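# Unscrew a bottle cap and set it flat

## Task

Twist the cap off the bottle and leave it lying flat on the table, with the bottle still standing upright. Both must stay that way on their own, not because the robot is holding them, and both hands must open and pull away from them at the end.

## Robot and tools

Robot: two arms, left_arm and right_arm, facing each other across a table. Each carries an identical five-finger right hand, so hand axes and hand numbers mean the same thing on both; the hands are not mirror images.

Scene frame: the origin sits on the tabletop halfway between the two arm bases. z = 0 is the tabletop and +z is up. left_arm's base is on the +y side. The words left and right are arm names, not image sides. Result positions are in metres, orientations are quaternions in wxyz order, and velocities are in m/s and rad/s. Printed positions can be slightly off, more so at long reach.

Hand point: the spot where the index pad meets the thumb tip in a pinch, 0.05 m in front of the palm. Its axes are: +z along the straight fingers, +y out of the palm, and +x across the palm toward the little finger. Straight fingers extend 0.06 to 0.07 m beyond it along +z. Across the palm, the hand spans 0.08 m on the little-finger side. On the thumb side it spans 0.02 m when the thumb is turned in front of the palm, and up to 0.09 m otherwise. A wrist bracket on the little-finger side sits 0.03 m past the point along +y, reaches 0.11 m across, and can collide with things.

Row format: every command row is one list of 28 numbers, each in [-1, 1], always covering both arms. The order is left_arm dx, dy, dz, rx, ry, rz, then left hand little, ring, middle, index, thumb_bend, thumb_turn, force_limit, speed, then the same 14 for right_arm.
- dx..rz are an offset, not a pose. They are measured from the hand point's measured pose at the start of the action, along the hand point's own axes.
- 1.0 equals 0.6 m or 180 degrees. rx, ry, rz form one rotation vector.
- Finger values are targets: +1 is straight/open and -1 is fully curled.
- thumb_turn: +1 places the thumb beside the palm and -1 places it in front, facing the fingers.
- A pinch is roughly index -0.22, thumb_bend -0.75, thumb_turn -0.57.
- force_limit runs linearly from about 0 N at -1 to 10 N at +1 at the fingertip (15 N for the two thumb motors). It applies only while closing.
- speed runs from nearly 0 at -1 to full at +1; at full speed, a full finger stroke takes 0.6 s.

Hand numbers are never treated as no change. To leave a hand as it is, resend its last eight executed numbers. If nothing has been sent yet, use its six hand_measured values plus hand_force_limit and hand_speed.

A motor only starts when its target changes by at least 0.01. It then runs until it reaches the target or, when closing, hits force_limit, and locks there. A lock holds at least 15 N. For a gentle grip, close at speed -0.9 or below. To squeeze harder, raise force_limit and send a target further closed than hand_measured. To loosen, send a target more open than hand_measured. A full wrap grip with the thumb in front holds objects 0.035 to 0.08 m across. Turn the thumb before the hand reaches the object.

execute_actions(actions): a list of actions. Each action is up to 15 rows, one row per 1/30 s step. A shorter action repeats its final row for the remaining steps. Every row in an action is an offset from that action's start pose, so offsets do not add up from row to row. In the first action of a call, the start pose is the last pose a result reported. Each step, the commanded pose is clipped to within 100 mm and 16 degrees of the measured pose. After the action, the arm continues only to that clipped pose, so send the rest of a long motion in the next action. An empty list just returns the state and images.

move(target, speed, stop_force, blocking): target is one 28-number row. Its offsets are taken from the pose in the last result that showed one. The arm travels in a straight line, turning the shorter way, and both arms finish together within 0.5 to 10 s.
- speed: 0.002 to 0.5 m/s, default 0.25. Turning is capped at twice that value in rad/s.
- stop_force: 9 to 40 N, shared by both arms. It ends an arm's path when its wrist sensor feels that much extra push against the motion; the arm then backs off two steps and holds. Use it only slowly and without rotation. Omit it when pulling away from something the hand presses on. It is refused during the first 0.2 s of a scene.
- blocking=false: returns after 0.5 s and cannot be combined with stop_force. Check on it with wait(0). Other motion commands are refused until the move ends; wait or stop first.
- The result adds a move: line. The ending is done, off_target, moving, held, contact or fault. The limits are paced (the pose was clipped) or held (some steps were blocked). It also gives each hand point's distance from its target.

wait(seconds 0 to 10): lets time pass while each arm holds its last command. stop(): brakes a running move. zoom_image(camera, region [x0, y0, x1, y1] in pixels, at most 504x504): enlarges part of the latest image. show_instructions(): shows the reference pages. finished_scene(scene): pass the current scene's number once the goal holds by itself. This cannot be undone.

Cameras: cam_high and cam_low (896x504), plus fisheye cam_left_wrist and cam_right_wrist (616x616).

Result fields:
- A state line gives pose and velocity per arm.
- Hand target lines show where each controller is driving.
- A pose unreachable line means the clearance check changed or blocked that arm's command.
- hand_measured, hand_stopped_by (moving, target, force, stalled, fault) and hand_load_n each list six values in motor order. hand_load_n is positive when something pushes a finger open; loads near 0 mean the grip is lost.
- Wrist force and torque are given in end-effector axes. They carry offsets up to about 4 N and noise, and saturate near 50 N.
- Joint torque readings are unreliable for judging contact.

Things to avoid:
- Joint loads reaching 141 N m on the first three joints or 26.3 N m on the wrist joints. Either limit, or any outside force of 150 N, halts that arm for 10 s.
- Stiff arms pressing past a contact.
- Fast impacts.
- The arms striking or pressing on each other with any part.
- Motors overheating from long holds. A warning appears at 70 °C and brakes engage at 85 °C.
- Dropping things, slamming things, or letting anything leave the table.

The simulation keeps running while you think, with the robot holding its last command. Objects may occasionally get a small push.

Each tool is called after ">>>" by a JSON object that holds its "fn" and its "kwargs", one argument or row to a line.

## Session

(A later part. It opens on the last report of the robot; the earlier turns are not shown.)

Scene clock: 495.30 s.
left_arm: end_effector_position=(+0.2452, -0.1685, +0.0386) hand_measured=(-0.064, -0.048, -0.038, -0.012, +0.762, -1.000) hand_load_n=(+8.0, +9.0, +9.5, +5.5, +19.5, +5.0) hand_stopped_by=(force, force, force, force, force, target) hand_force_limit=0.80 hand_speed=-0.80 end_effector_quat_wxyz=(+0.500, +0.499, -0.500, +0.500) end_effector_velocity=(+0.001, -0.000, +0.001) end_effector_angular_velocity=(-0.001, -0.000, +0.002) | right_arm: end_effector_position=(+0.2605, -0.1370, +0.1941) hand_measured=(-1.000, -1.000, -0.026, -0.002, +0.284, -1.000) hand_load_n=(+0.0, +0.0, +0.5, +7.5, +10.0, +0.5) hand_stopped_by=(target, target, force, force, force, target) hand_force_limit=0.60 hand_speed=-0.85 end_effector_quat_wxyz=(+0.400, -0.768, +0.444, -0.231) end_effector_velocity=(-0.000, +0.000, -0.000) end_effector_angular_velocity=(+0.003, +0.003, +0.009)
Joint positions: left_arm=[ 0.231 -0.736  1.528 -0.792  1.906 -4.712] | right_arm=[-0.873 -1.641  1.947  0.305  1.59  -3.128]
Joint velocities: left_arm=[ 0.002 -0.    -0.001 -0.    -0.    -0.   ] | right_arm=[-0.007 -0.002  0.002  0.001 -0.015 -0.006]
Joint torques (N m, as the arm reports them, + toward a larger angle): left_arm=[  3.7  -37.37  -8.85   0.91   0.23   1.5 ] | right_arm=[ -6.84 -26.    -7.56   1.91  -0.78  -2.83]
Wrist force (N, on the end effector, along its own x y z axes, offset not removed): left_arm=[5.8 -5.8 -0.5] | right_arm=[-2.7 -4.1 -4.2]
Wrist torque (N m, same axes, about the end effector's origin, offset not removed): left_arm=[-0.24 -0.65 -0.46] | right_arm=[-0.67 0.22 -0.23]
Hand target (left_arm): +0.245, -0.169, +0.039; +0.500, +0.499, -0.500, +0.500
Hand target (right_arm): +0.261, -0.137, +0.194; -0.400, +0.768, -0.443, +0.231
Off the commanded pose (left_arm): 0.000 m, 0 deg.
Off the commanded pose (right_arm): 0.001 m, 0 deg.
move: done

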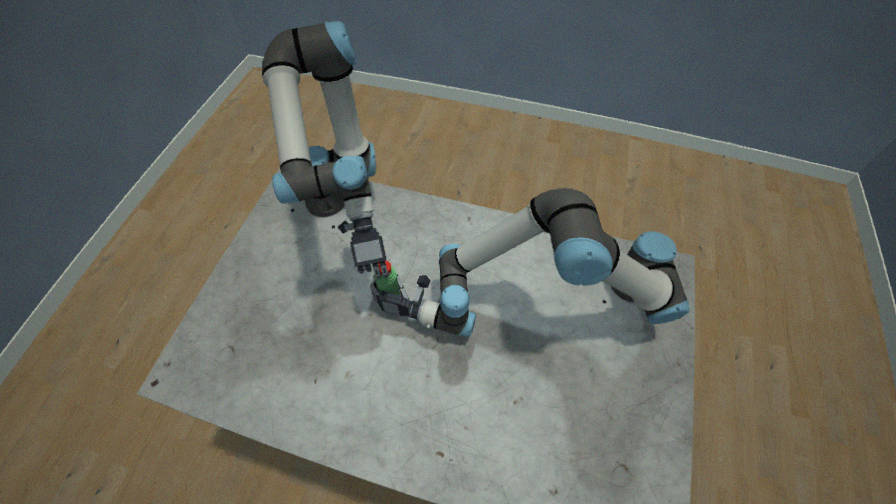

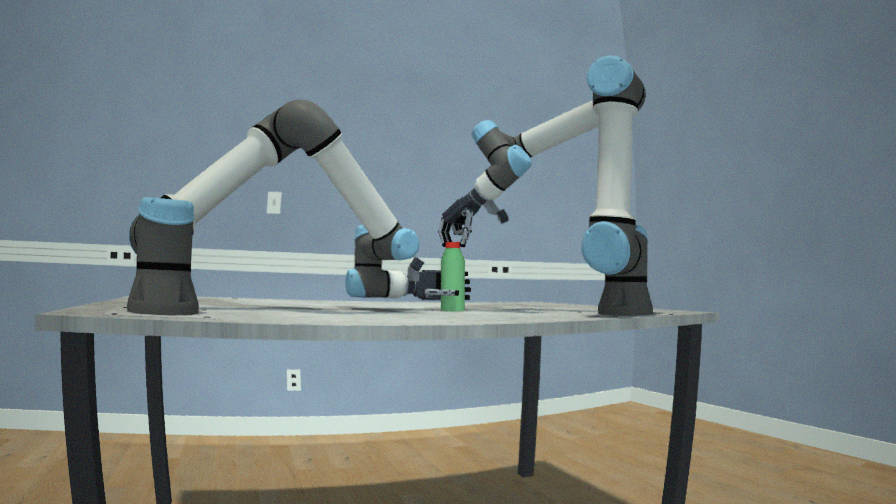

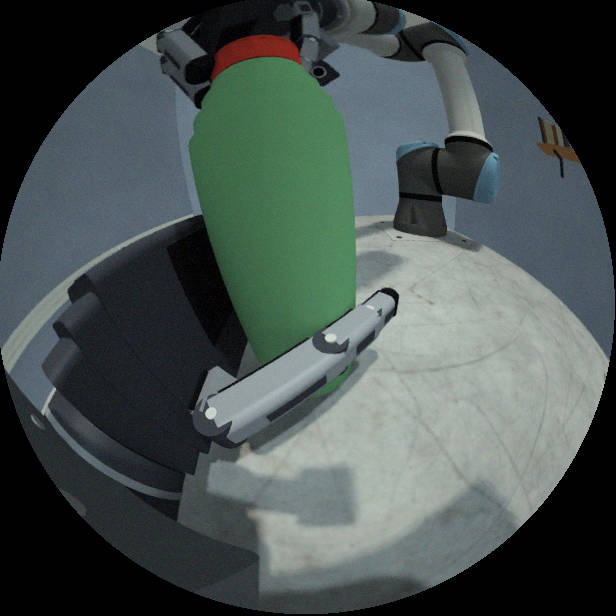

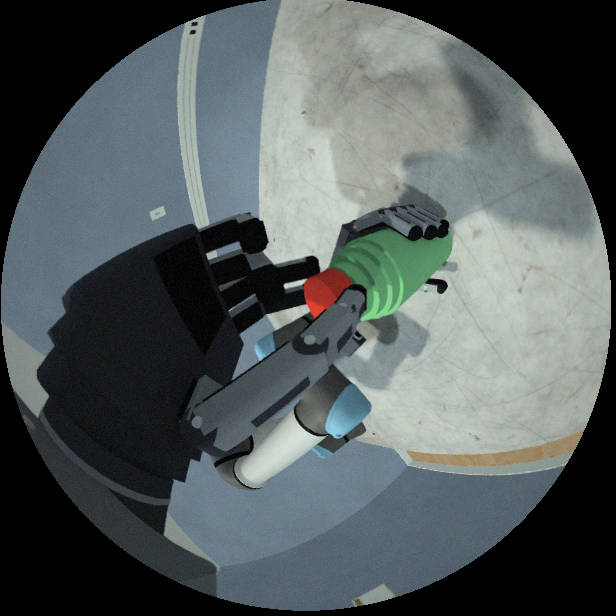

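>>> {"fn": "move", "kwargs": {
  "target": [0,0,0,0,0,0,-0.9,-0.9,-0.9,-0.9,-0.8,-1,0.8,-0.8, -0.0077,0.0029,-0.0045,0,-0.22754,-0.15933,-1,-1,-0.6,-0.5,-0.5,-1,0.6,-0.85],
  "speed": 0.25
}}

Scene clock: 514.37 s.
left_arm: end_effector_position=(+0.2452, -0.1685, +0.0386) hand_measured=(-0.064, -0.048, -0.038, -0.020, +0.762, -1.000) hand_load_n=(+8.0, +8.5, +9.0, +8.5, +20.0, +5.0) hand_stopped_by=(force, force, force, force, force, target) hand_force_limit=0.80 hand_speed=-0.80 end_effector_quat_wxyz=(+0.500, +0.499, -0.500, +0.500) end_effector_velocity=(+0.001, -0.001, +0.002) end_effector_angular_velocity=(-0.003, -0.000, +0.000) | right_arm: end_effector_position=(+0.2556, -0.1349, +0.1940) hand_measured=(-1.000, -1.000, -0.056, -0.002, +0.284, -1.000) hand_load_n=(+0.0, +0.0, +2.5, +8.0, +8.5, +1.5) hand_stopped_by=(target, target, force, force, force, target) hand_force_limit=0.60 hand_speed=-0.85 end_effector_quat_wxyz=(-0.460, +0.883, -0.078, +0.041) end_effector_velocity=(-0.000, -0.000, -0.001) end_effector_angular_velocity=(-0.003, +0.002, +0.011)
Joint positions: left_arm=[ 0.231 -0.736  1.528 -0.792  1.906 -4.712] | right_arm=[-1.202 -1.419  1.805  0.681  0.713 -4.084]
Joint velocities: left_arm=[ 0.    -0.    -0.003 -0.    -0.    -0.001] | right_arm=[-0.001  0.008 -0.005  0.014 -0.003 -0.018]
Joint torques (N m, as the arm reports them, + toward a larger angle): left_arm=[  3.84 -41.57  -8.47  -1.45   0.22   1.47] | right_arm=[ -5.12  -7.92 -28.6    3.58  -0.58  -2.99]
Wrist force (N, on the end effector, along its own x y z axes, offset not removed): left_arm=[-1.5 -0.9 2.9] | right_arm=[-0.6 -12.3 -4.3]
Wrist torque (N m, same axes, about the end effector's origin, offset not removed): left_arm=[0.09 0.04 -0.38] | right_arm=[-0.37 0.21 -0.32]
Hand target (left_arm): +0.245, -0.169, +0.039; +0.500, +0.499, -0.500, +0.500
Hand target (right_arm): +0.256, -0.135, +0.194; -0.460, +0.884, -0.078, +0.041
Off the commanded pose (left_arm): 0.000 m, 0 deg.
Off the commanded pose (right_arm): 0.000 m, 0 deg.
move: done

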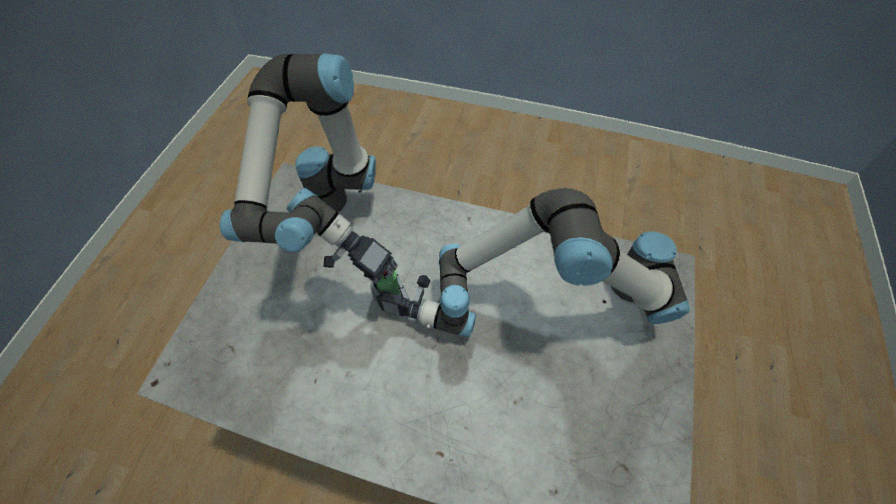

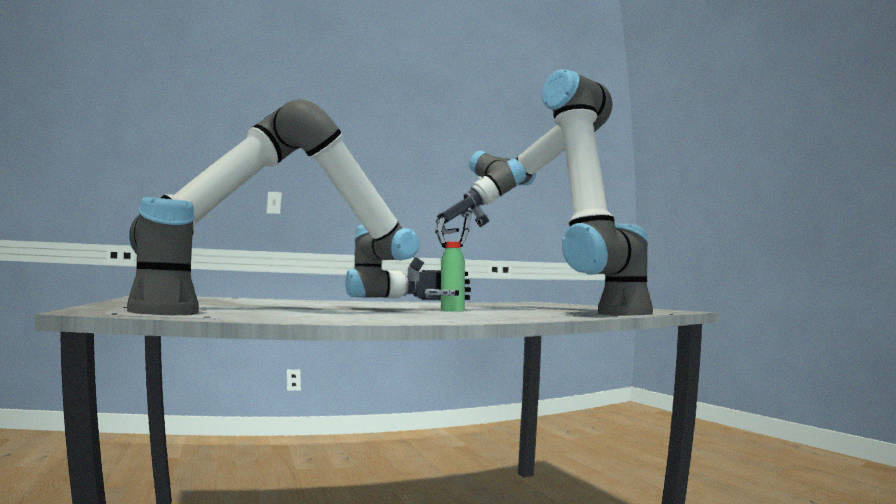

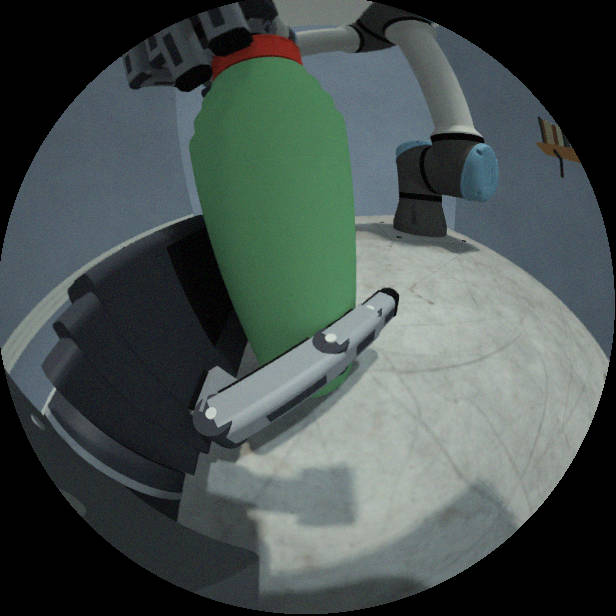

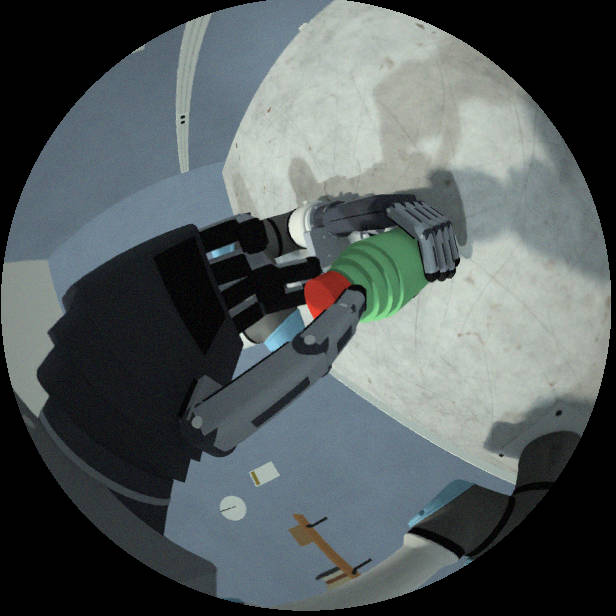

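>>> {"fn": "move", "kwargs": {
  "target": [0,0,0,0,0,0,-0.9,-0.9,-0.9,-0.9,-0.8,-1,0.8,-0.8, -0.0093,0.0009,-0.0041,0,-0.22754,-0.15933,-1,-1,-0.5,-0.5,-0.6,-1,0.6,-0.85],
  "speed": 0.25
}}

Scene clock: 530.77 s.
left_arm: end_effector_position=(+0.2452, -0.1685, +0.0386) hand_measured=(-0.064, -0.048, -0.038, -0.020, +0.762, -1.000) hand_load_n=(+10.5, +10.0, +9.0, +7.5, +20.5, +3.0) hand_stopped_by=(force, force, force, force, force, target) hand_force_limit=0.80 hand_speed=-0.80 end_effector_quat_wxyz=(+0.500, +0.499, -0.500, +0.500) end_effector_velocity=(-0.001, +0.000, -0.001) end_effector_angular_velocity=(+0.002, +0.001, -0.001) | right_arm: end_effector_position=(+0.2496, -0.1361, +0.1946) hand_measured=(-1.000, -1.000, -0.078, -0.002, +0.270, -1.000) hand_load_n=(+0.0, +0.0, +1.5, +9.5, +4.5, -1.5) hand_stopped_by=(target, target, force, force, force, target) hand_force_limit=0.60 hand_speed=-0.85 end_effector_quat_wxyz=(-0.434, +0.834, +0.302, -0.156) end_effector_velocity=(-0.000, -0.000, -0.000) end_effector_angular_velocity=(-0.000, +0.003, +0.012)
Joint positions: left_arm=[ 0.231 -0.736  1.528 -0.792  1.906 -4.712] | right_arm=[-1.136 -1.008  1.495  1.599  0.72  -5.36 ]
Joint velocities: left_arm=[-0.001  0.     0.001  0.     0.    -0.001] | right_arm=[ 0.002  0.005 -0.004  0.012  0.005 -0.014]
Joint torques (N m, as the arm reports them, + toward a larger angle): left_arm=[  4.24 -41.8   -9.01  -1.49   0.24   1.43] | right_arm=[  5.65 -27.36 -29.54   5.7    2.17  -2.8 ]
Wrist force (N, on the end effector, along its own x y z axes, offset not removed): left_arm=[-0.5 -1.5 8.2] | right_arm=[3.4 -5.2 3.2]
Wrist torque (N m, same axes, about the end effector's origin, offset not removed): left_arm=[-0.19 -0.95 -0.07] | right_arm=[0.08 0.31 -0.12]
Hand target (left_arm): +0.245, -0.169, +0.039; +0.500, +0.499, -0.500, +0.500
Hand target (right_arm): +0.250, -0.136, +0.195; -0.434, +0.834, +0.302, -0.157
Off the commanded pose (left_arm): 0.000 m, 0 deg.
Off the commanded pose (right_arm): 0.000 m, 0 deg.
move: done

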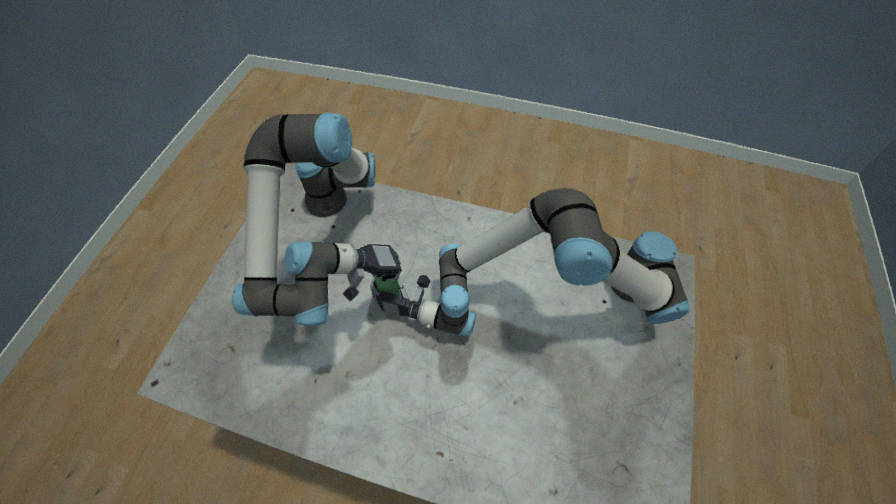

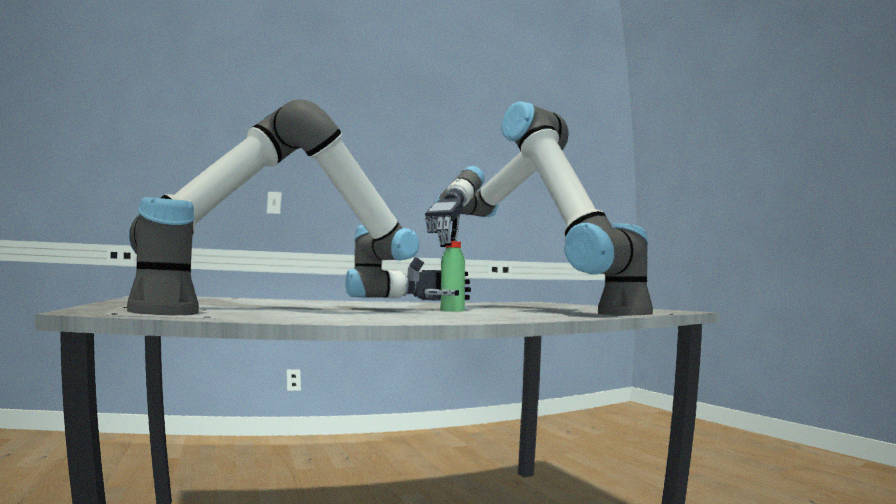

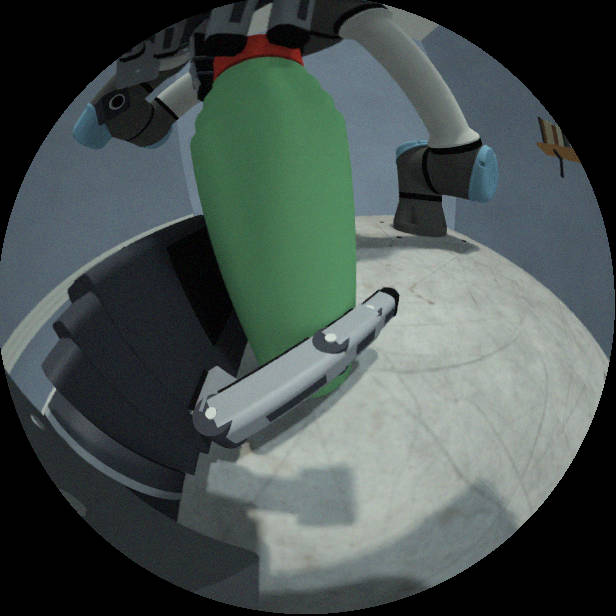

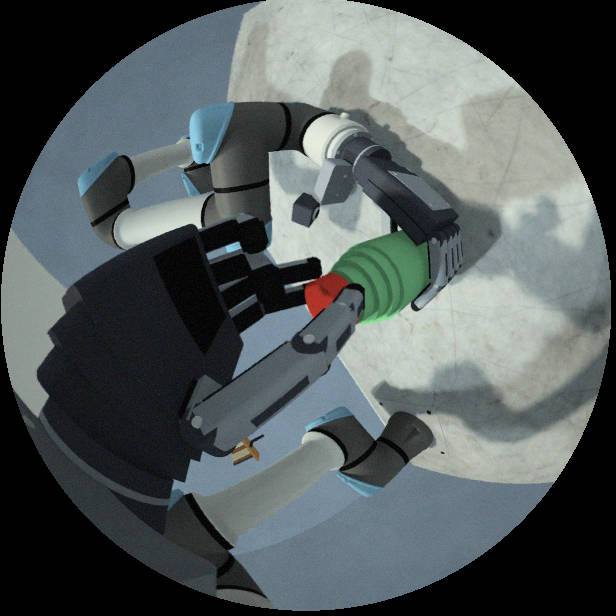

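>>> {"fn": "zoom_image", "kwargs": {
  "camera": "cam_low",
  "region": [420, 215, 490, 265]
}}

Region (420, 215, 490, 265) of cam_low's 896x504 image, scaled by 7.200, with more detail than that image has; it fills the top 360 rows of this view, and the rest is white.

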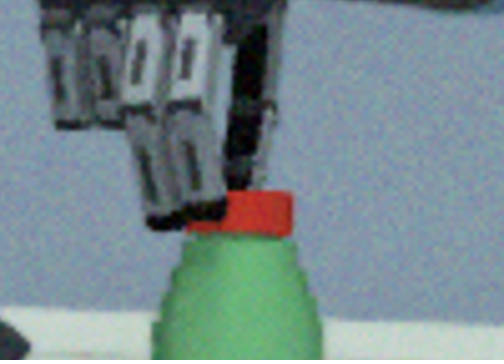

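>>> {"fn": "move", "kwargs": {
  "target": [0,0,0,0,0,0,-0.9,-0.9,-0.9,-0.9,-0.8,-1,0.8,-0.8, -0.0118,0.0021,-0.0050,0,-0.29582,-0.20713,-1,-1,-0.6,-0.5,-0.5,-1,0.6,-0.85],
  "speed": 0.3
}}

>>> {"fn": "zoom_image", "kwargs": {
  "camera": "cam_low",
  "region": [420, 215, 490, 265]
}}

Scene clock: 579.43 s.
left_arm: end_effector_position=(+0.2452, -0.1685, +0.0386) hand_measured=(-0.062, -0.048, -0.038, -0.020, +0.762, -1.000) hand_load_n=(+14.0, +12.0, +9.0, +5.5, +19.5, -0.5) hand_stopped_by=(force, force, force, force, force, target) hand_force_limit=0.80 hand_speed=-0.80 end_effector_quat_wxyz=(+0.500, +0.499, -0.500, +0.500) end_effector_velocity=(-0.000, +0.000, -0.000) end_effector_angular_velocity=(+0.001, +0.001, +0.000) | right_arm: end_effector_position=(+0.2459, -0.1429, +0.1951) hand_measured=(-1.000, -1.000, -0.124, -0.002, +0.174, -1.000) hand_load_n=(+0.0, +0.0, +5.0, +12.0, +13.0, -3.5) hand_stopped_by=(target, target, force, force, force, target) hand_force_limit=0.60 hand_speed=-0.85 end_effector_quat_wxyz=(-0.282, +0.542, +0.702, -0.365) end_effector_velocity=(-0.000, -0.000, -0.000) end_effector_angular_velocity=(-0.001, +0.001, +0.010)
Joint positions: left_arm=[ 0.231 -0.736  1.528 -0.792  1.906 -4.712] | right_arm=[-0.857 -0.749  1.126  2.131  1.321 -6.104]
Joint velocities: left_arm=[ 0.     0.     0.001  0.    -0.    -0.001] | right_arm=[ 0.003  0.002 -0.001  0.002  0.006 -0.004]
Joint torques (N m, as the arm reports them, + toward a larger angle): left_arm=[  3.74 -43.23  -9.35  -1.5    3.13   1.4 ] | right_arm=[  1.32 -36.23 -32.24   4.62   4.94  -2.17]
Wrist force (N, on the end effector, along its own x y z axes, offset not removed): left_arm=[-2.8 -7.3 11.4] | right_arm=[12.3 -9.6 1.3]
Wrist torque (N m, same axes, about the end effector's origin, offset not removed): left_arm=[0.10 -1.50 -0.99] | right_arm=[-0.22 0.32 -0.31]
Hand target (left_arm): +0.245, -0.169, +0.039; +0.500, +0.499, -0.500, +0.500
Hand target (right_arm): +0.246, -0.143, +0.195; -0.282, +0.542, +0.702, -0.365
Off the commanded pose (left_arm): 0.000 m, 0 deg.
Off the commanded pose (right_arm): 0.000 m, 0 deg.
move: done

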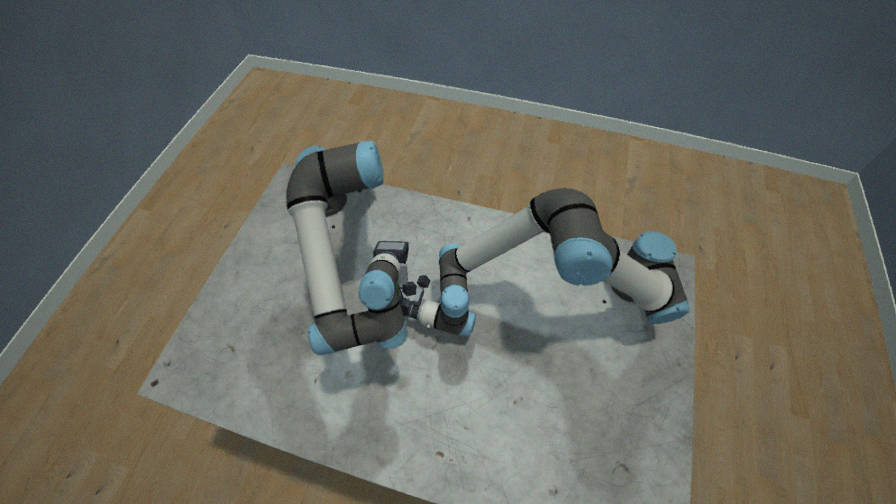

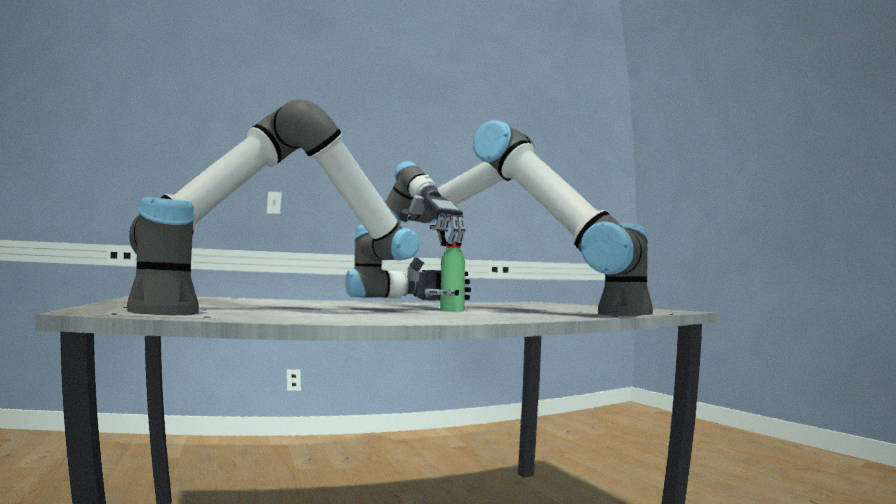

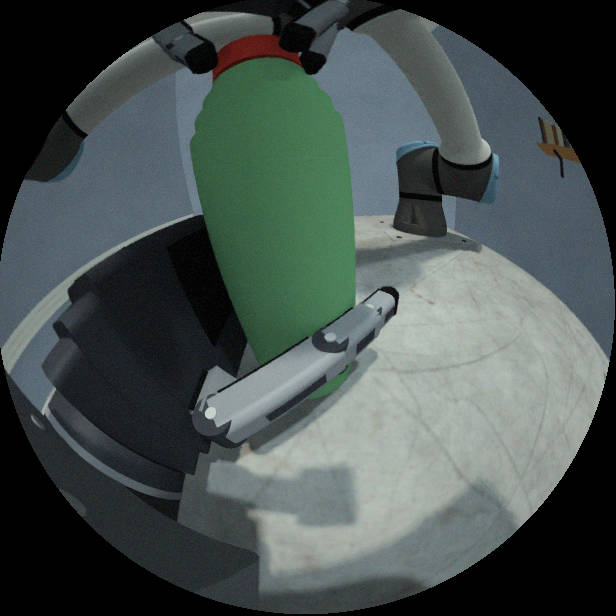

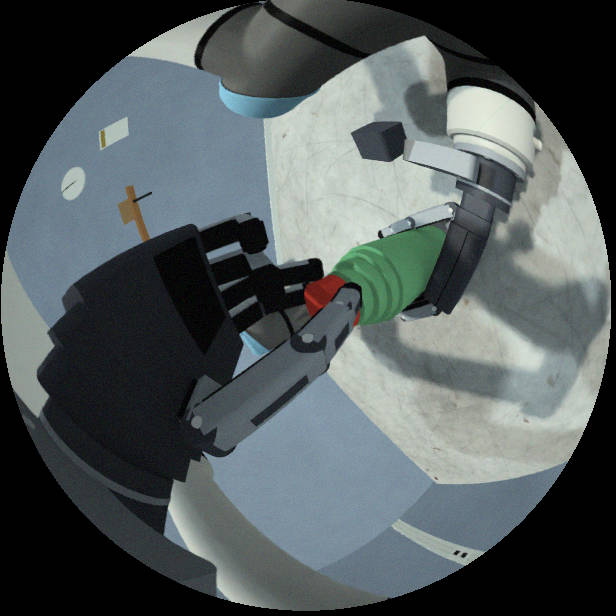

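Region (420, 215, 490, 265) of cam_low's 896x504 image, scaled by 7.200, with more detail than that image has; it fills the top 360 rows of this view, and the rest is white.

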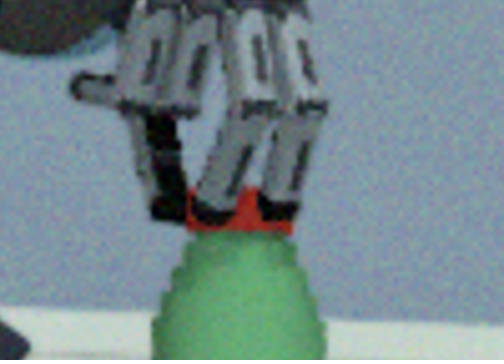

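>>> {"fn": "move", "kwargs": {
  "target": [0,0,0,0,0,0,-0.9,-0.9,-0.9,-0.9,-0.8,-1,0.8,-0.8, 0.0124,0.0090,-0.0148,0,0.48925,0.34257,-1,-1,0.4,0.4,0.85,-1,0.6,0.8],
  "speed": 0.5
}}

Scene clock: 637.33 s.
left_arm: end_effector_position=(+0.2452, -0.1685, +0.0386) hand_measured=(-0.062, -0.048, -0.038, -0.020, +0.762, -1.000) hand_load_n=(+7.5, +7.5, +8.0, +7.0, +20.0, +5.5) hand_stopped_by=(force, force, force, force, force, target) hand_force_limit=0.80 hand_speed=-0.80 end_effector_quat_wxyz=(+0.500, +0.499, -0.500, +0.500) end_effector_velocity=(+0.000, -0.000, +0.001) end_effector_angular_velocity=(-0.002, -0.001, +0.000) | right_arm: end_effector_position=(+0.2545, -0.1333, +0.1964) hand_measured=(-1.000, -1.000, +0.400, +0.400, +0.850, -1.000) hand_load_n=(+0.0, +0.0, +0.0, +0.0, +0.0, +0.0) hand_stopped_by=(target, target, target, target, target, target) hand_force_limit=0.60 hand_speed=0.80 end_effector_quat_wxyz=(-0.462, +0.887, -0.021, +0.012) end_effector_velocity=(-0.000, +0.000, +0.000) end_effector_angular_velocity=(-0.003, -0.003, -0.011)
Joint positions: left_arm=[ 0.231 -0.736  1.528 -0.792  1.906 -4.712] | right_arm=[-1.206 -1.349  1.75   0.815  0.657 -4.277]
Joint velocities: left_arm=[ 0.    -0.    -0.    -0.002 -0.     0.001] | right_arm=[ 0.003 -0.008  0.004 -0.013  0.009  0.019]
Joint torques (N m, as the arm reports them, + toward a larger angle): left_arm=[  3.45 -45.89  -9.54  -1.39  -2.09   1.41] | right_arm=[  7.68 -36.25  -3.35  -0.21   0.43   2.03]
Wrist force (N, on the end effector, along its own x y z axes, offset not removed): left_arm=[7.9 0.6 -5.8] | right_arm=[0.6 -2.6 -2.8]
Wrist torque (N m, same axes, about the end effector's origin, offset not removed): left_arm=[0.38 -0.43 0.12] | right_arm=[-0.11 0.11 -0.12]
Hand target (left_arm): +0.245, -0.169, +0.039; +0.500, +0.499, -0.500, +0.500
Hand target (right_arm): +0.254, -0.133, +0.196; -0.462, +0.887, -0.021, +0.012
Off the commanded pose (left_arm): 0.000 m, 0 deg.
Off the commanded pose (right_arm): 0.001 m, 0 deg.
move: done

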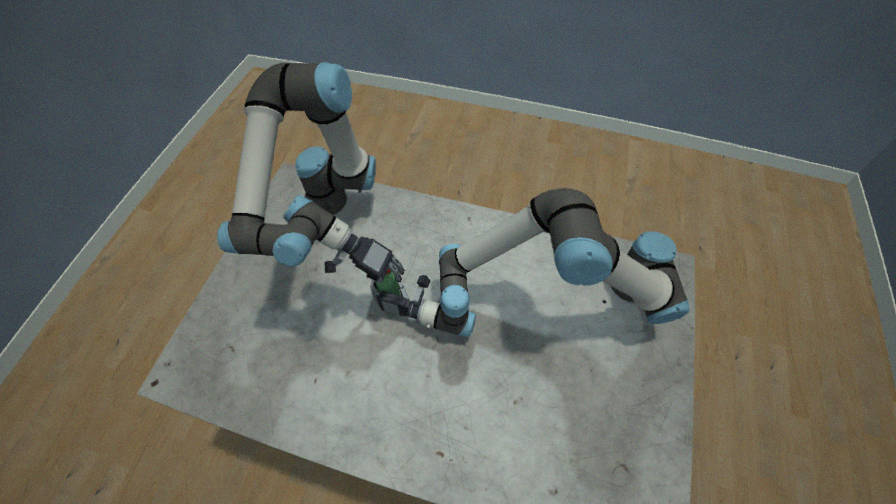

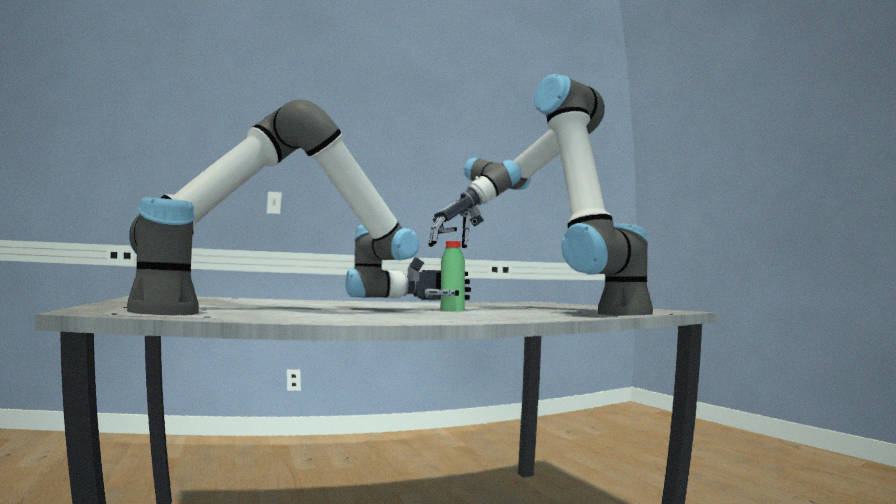

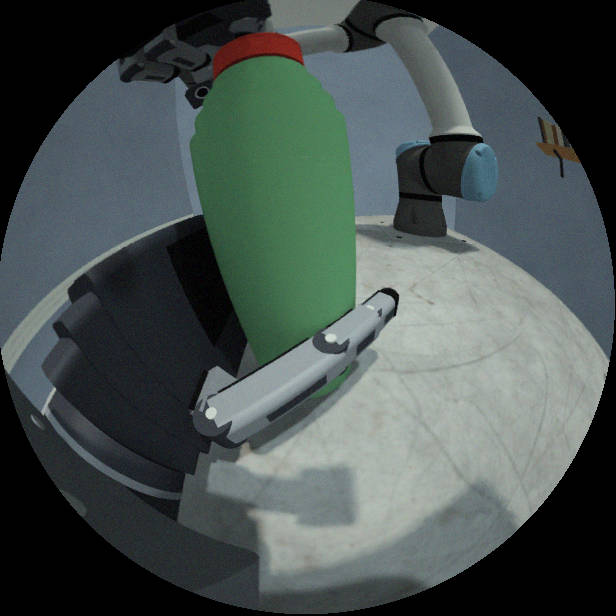

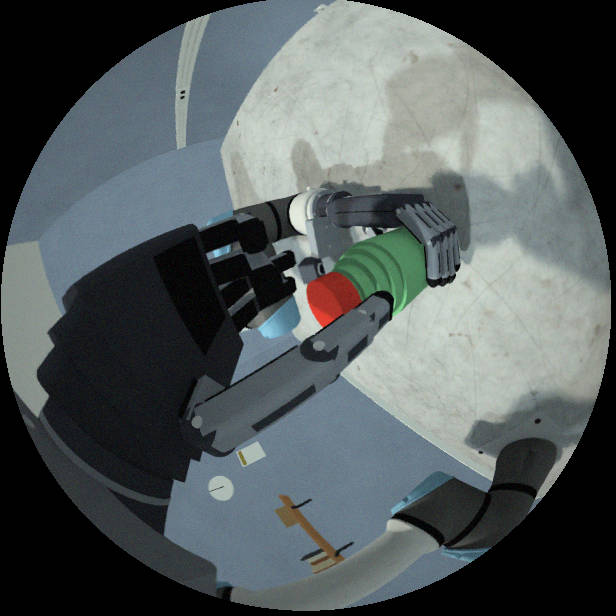

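>>> {"fn": "move", "kwargs": {
  "target": [0,0,0,0,0,0,-0.9,-0.9,-0.9,-0.9,-0.8,-1,0.8,-0.8, 0.0123,0.0113,-0.0091,0,0.48925,0.34257,-1,-1,0.4,0.4,0.85,-1,0.6,0.8],
  "speed": 0.5
}}

Scene clock: 660.50 s.
left_arm: end_effector_position=(+0.2452, -0.1685, +0.0386) hand_measured=(-0.062, -0.048, -0.038, -0.020, +0.762, -1.000) hand_load_n=(+7.5, +7.5, +7.5, +7.0, +20.0, +5.5) hand_stopped_by=(force, force, force, force, force, target) hand_force_limit=0.80 hand_speed=-0.80 end_effector_quat_wxyz=(+0.500, +0.499, -0.500, +0.500) end_effector_velocity=(-0.000, -0.000, +0.000) end_effector_angular_velocity=(-0.001, -0.000, -0.000) | right_arm: end_effector_position=(+0.2611, -0.1416, +0.1937) hand_measured=(-1.000, -1.000, +0.400, +0.400, +0.850, -1.000) hand_load_n=(+0.0, +0.0, +0.0, +0.0, +0.0, +0.0) hand_stopped_by=(target, target, target, target, target, target) hand_force_limit=0.60 hand_speed=0.80 end_effector_quat_wxyz=(+0.265, -0.508, +0.728, -0.378) end_effector_velocity=(-0.000, +0.000, +0.000) end_effector_angular_velocity=(+0.000, +0.004, -0.013)
Joint positions: left_arm=[ 0.231 -0.736  1.528 -0.792  1.906 -4.712] | right_arm=[-0.502 -1.265  1.637  0.798  2.468 -2.068]
Joint velocities: left_arm=[-0.  0. -0. -0.  0.  0.] | right_arm=[ 0.002  0.009 -0.009  0.021  0.003  0.024]
Joint torques (N m, as the arm reports them, + toward a larger angle): left_arm=[  3.34 -44.87  -9.3   -1.42  -1.92   1.34] | right_arm=[  7.61 -18.23 -31.21   4.28   2.46   2.08]
Wrist force (N, on the end effector, along its own x y z axes, offset not removed): left_arm=[3.0 0.9 -3.9] | right_arm=[0.3 -3.6 -1.6]
Wrist torque (N m, same axes, about the end effector's origin, offset not removed): left_arm=[0.25 0.18 -0.25] | right_arm=[-0.40 0.08 -0.18]
Hand target (left_arm): +0.245, -0.169, +0.039; +0.500, +0.499, -0.500, +0.500
Hand target (right_arm): +0.261, -0.142, +0.194; +0.264, -0.507, +0.728, -0.378
Off the commanded pose (left_arm): 0.000 m, 0 deg.
Off the commanded pose (right_arm): 0.001 m, 0 deg.
move: done

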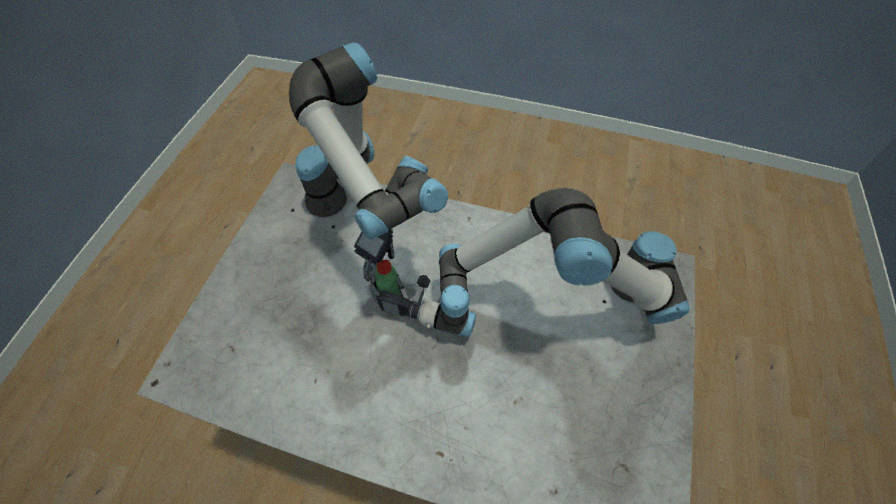

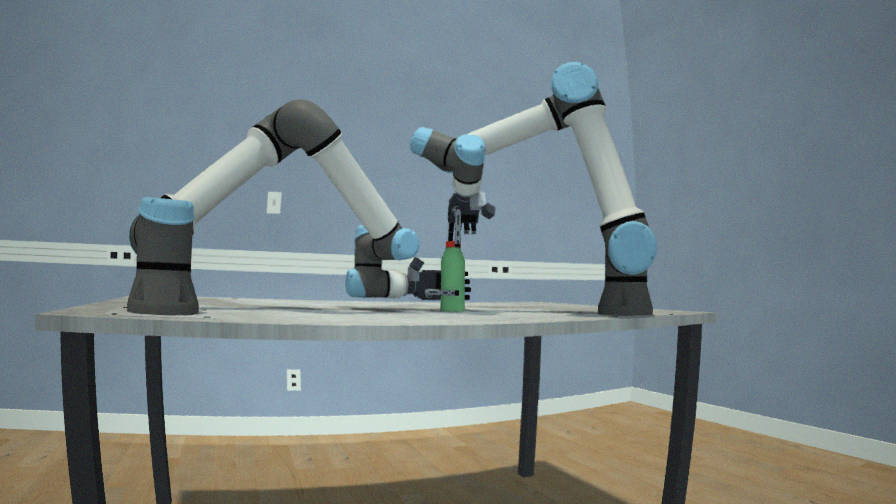

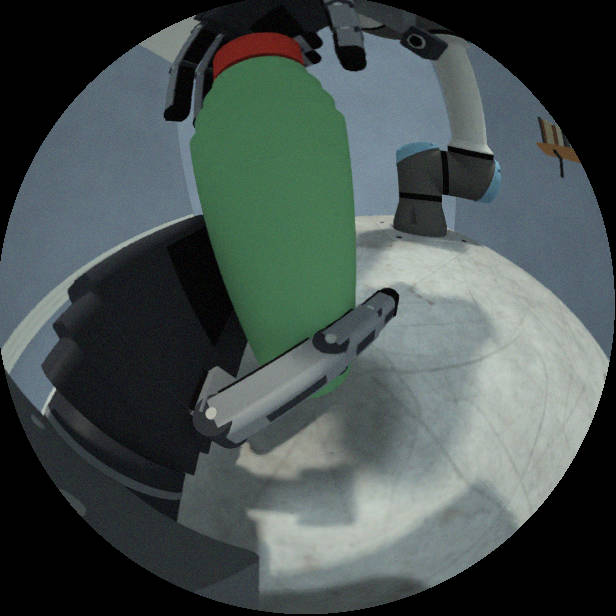

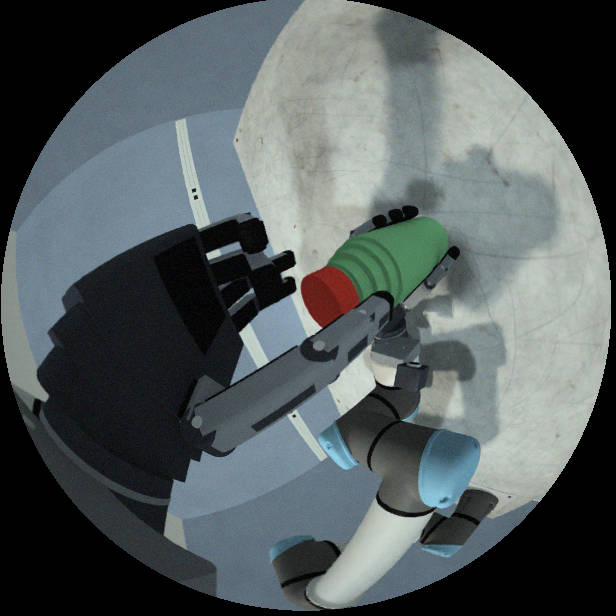

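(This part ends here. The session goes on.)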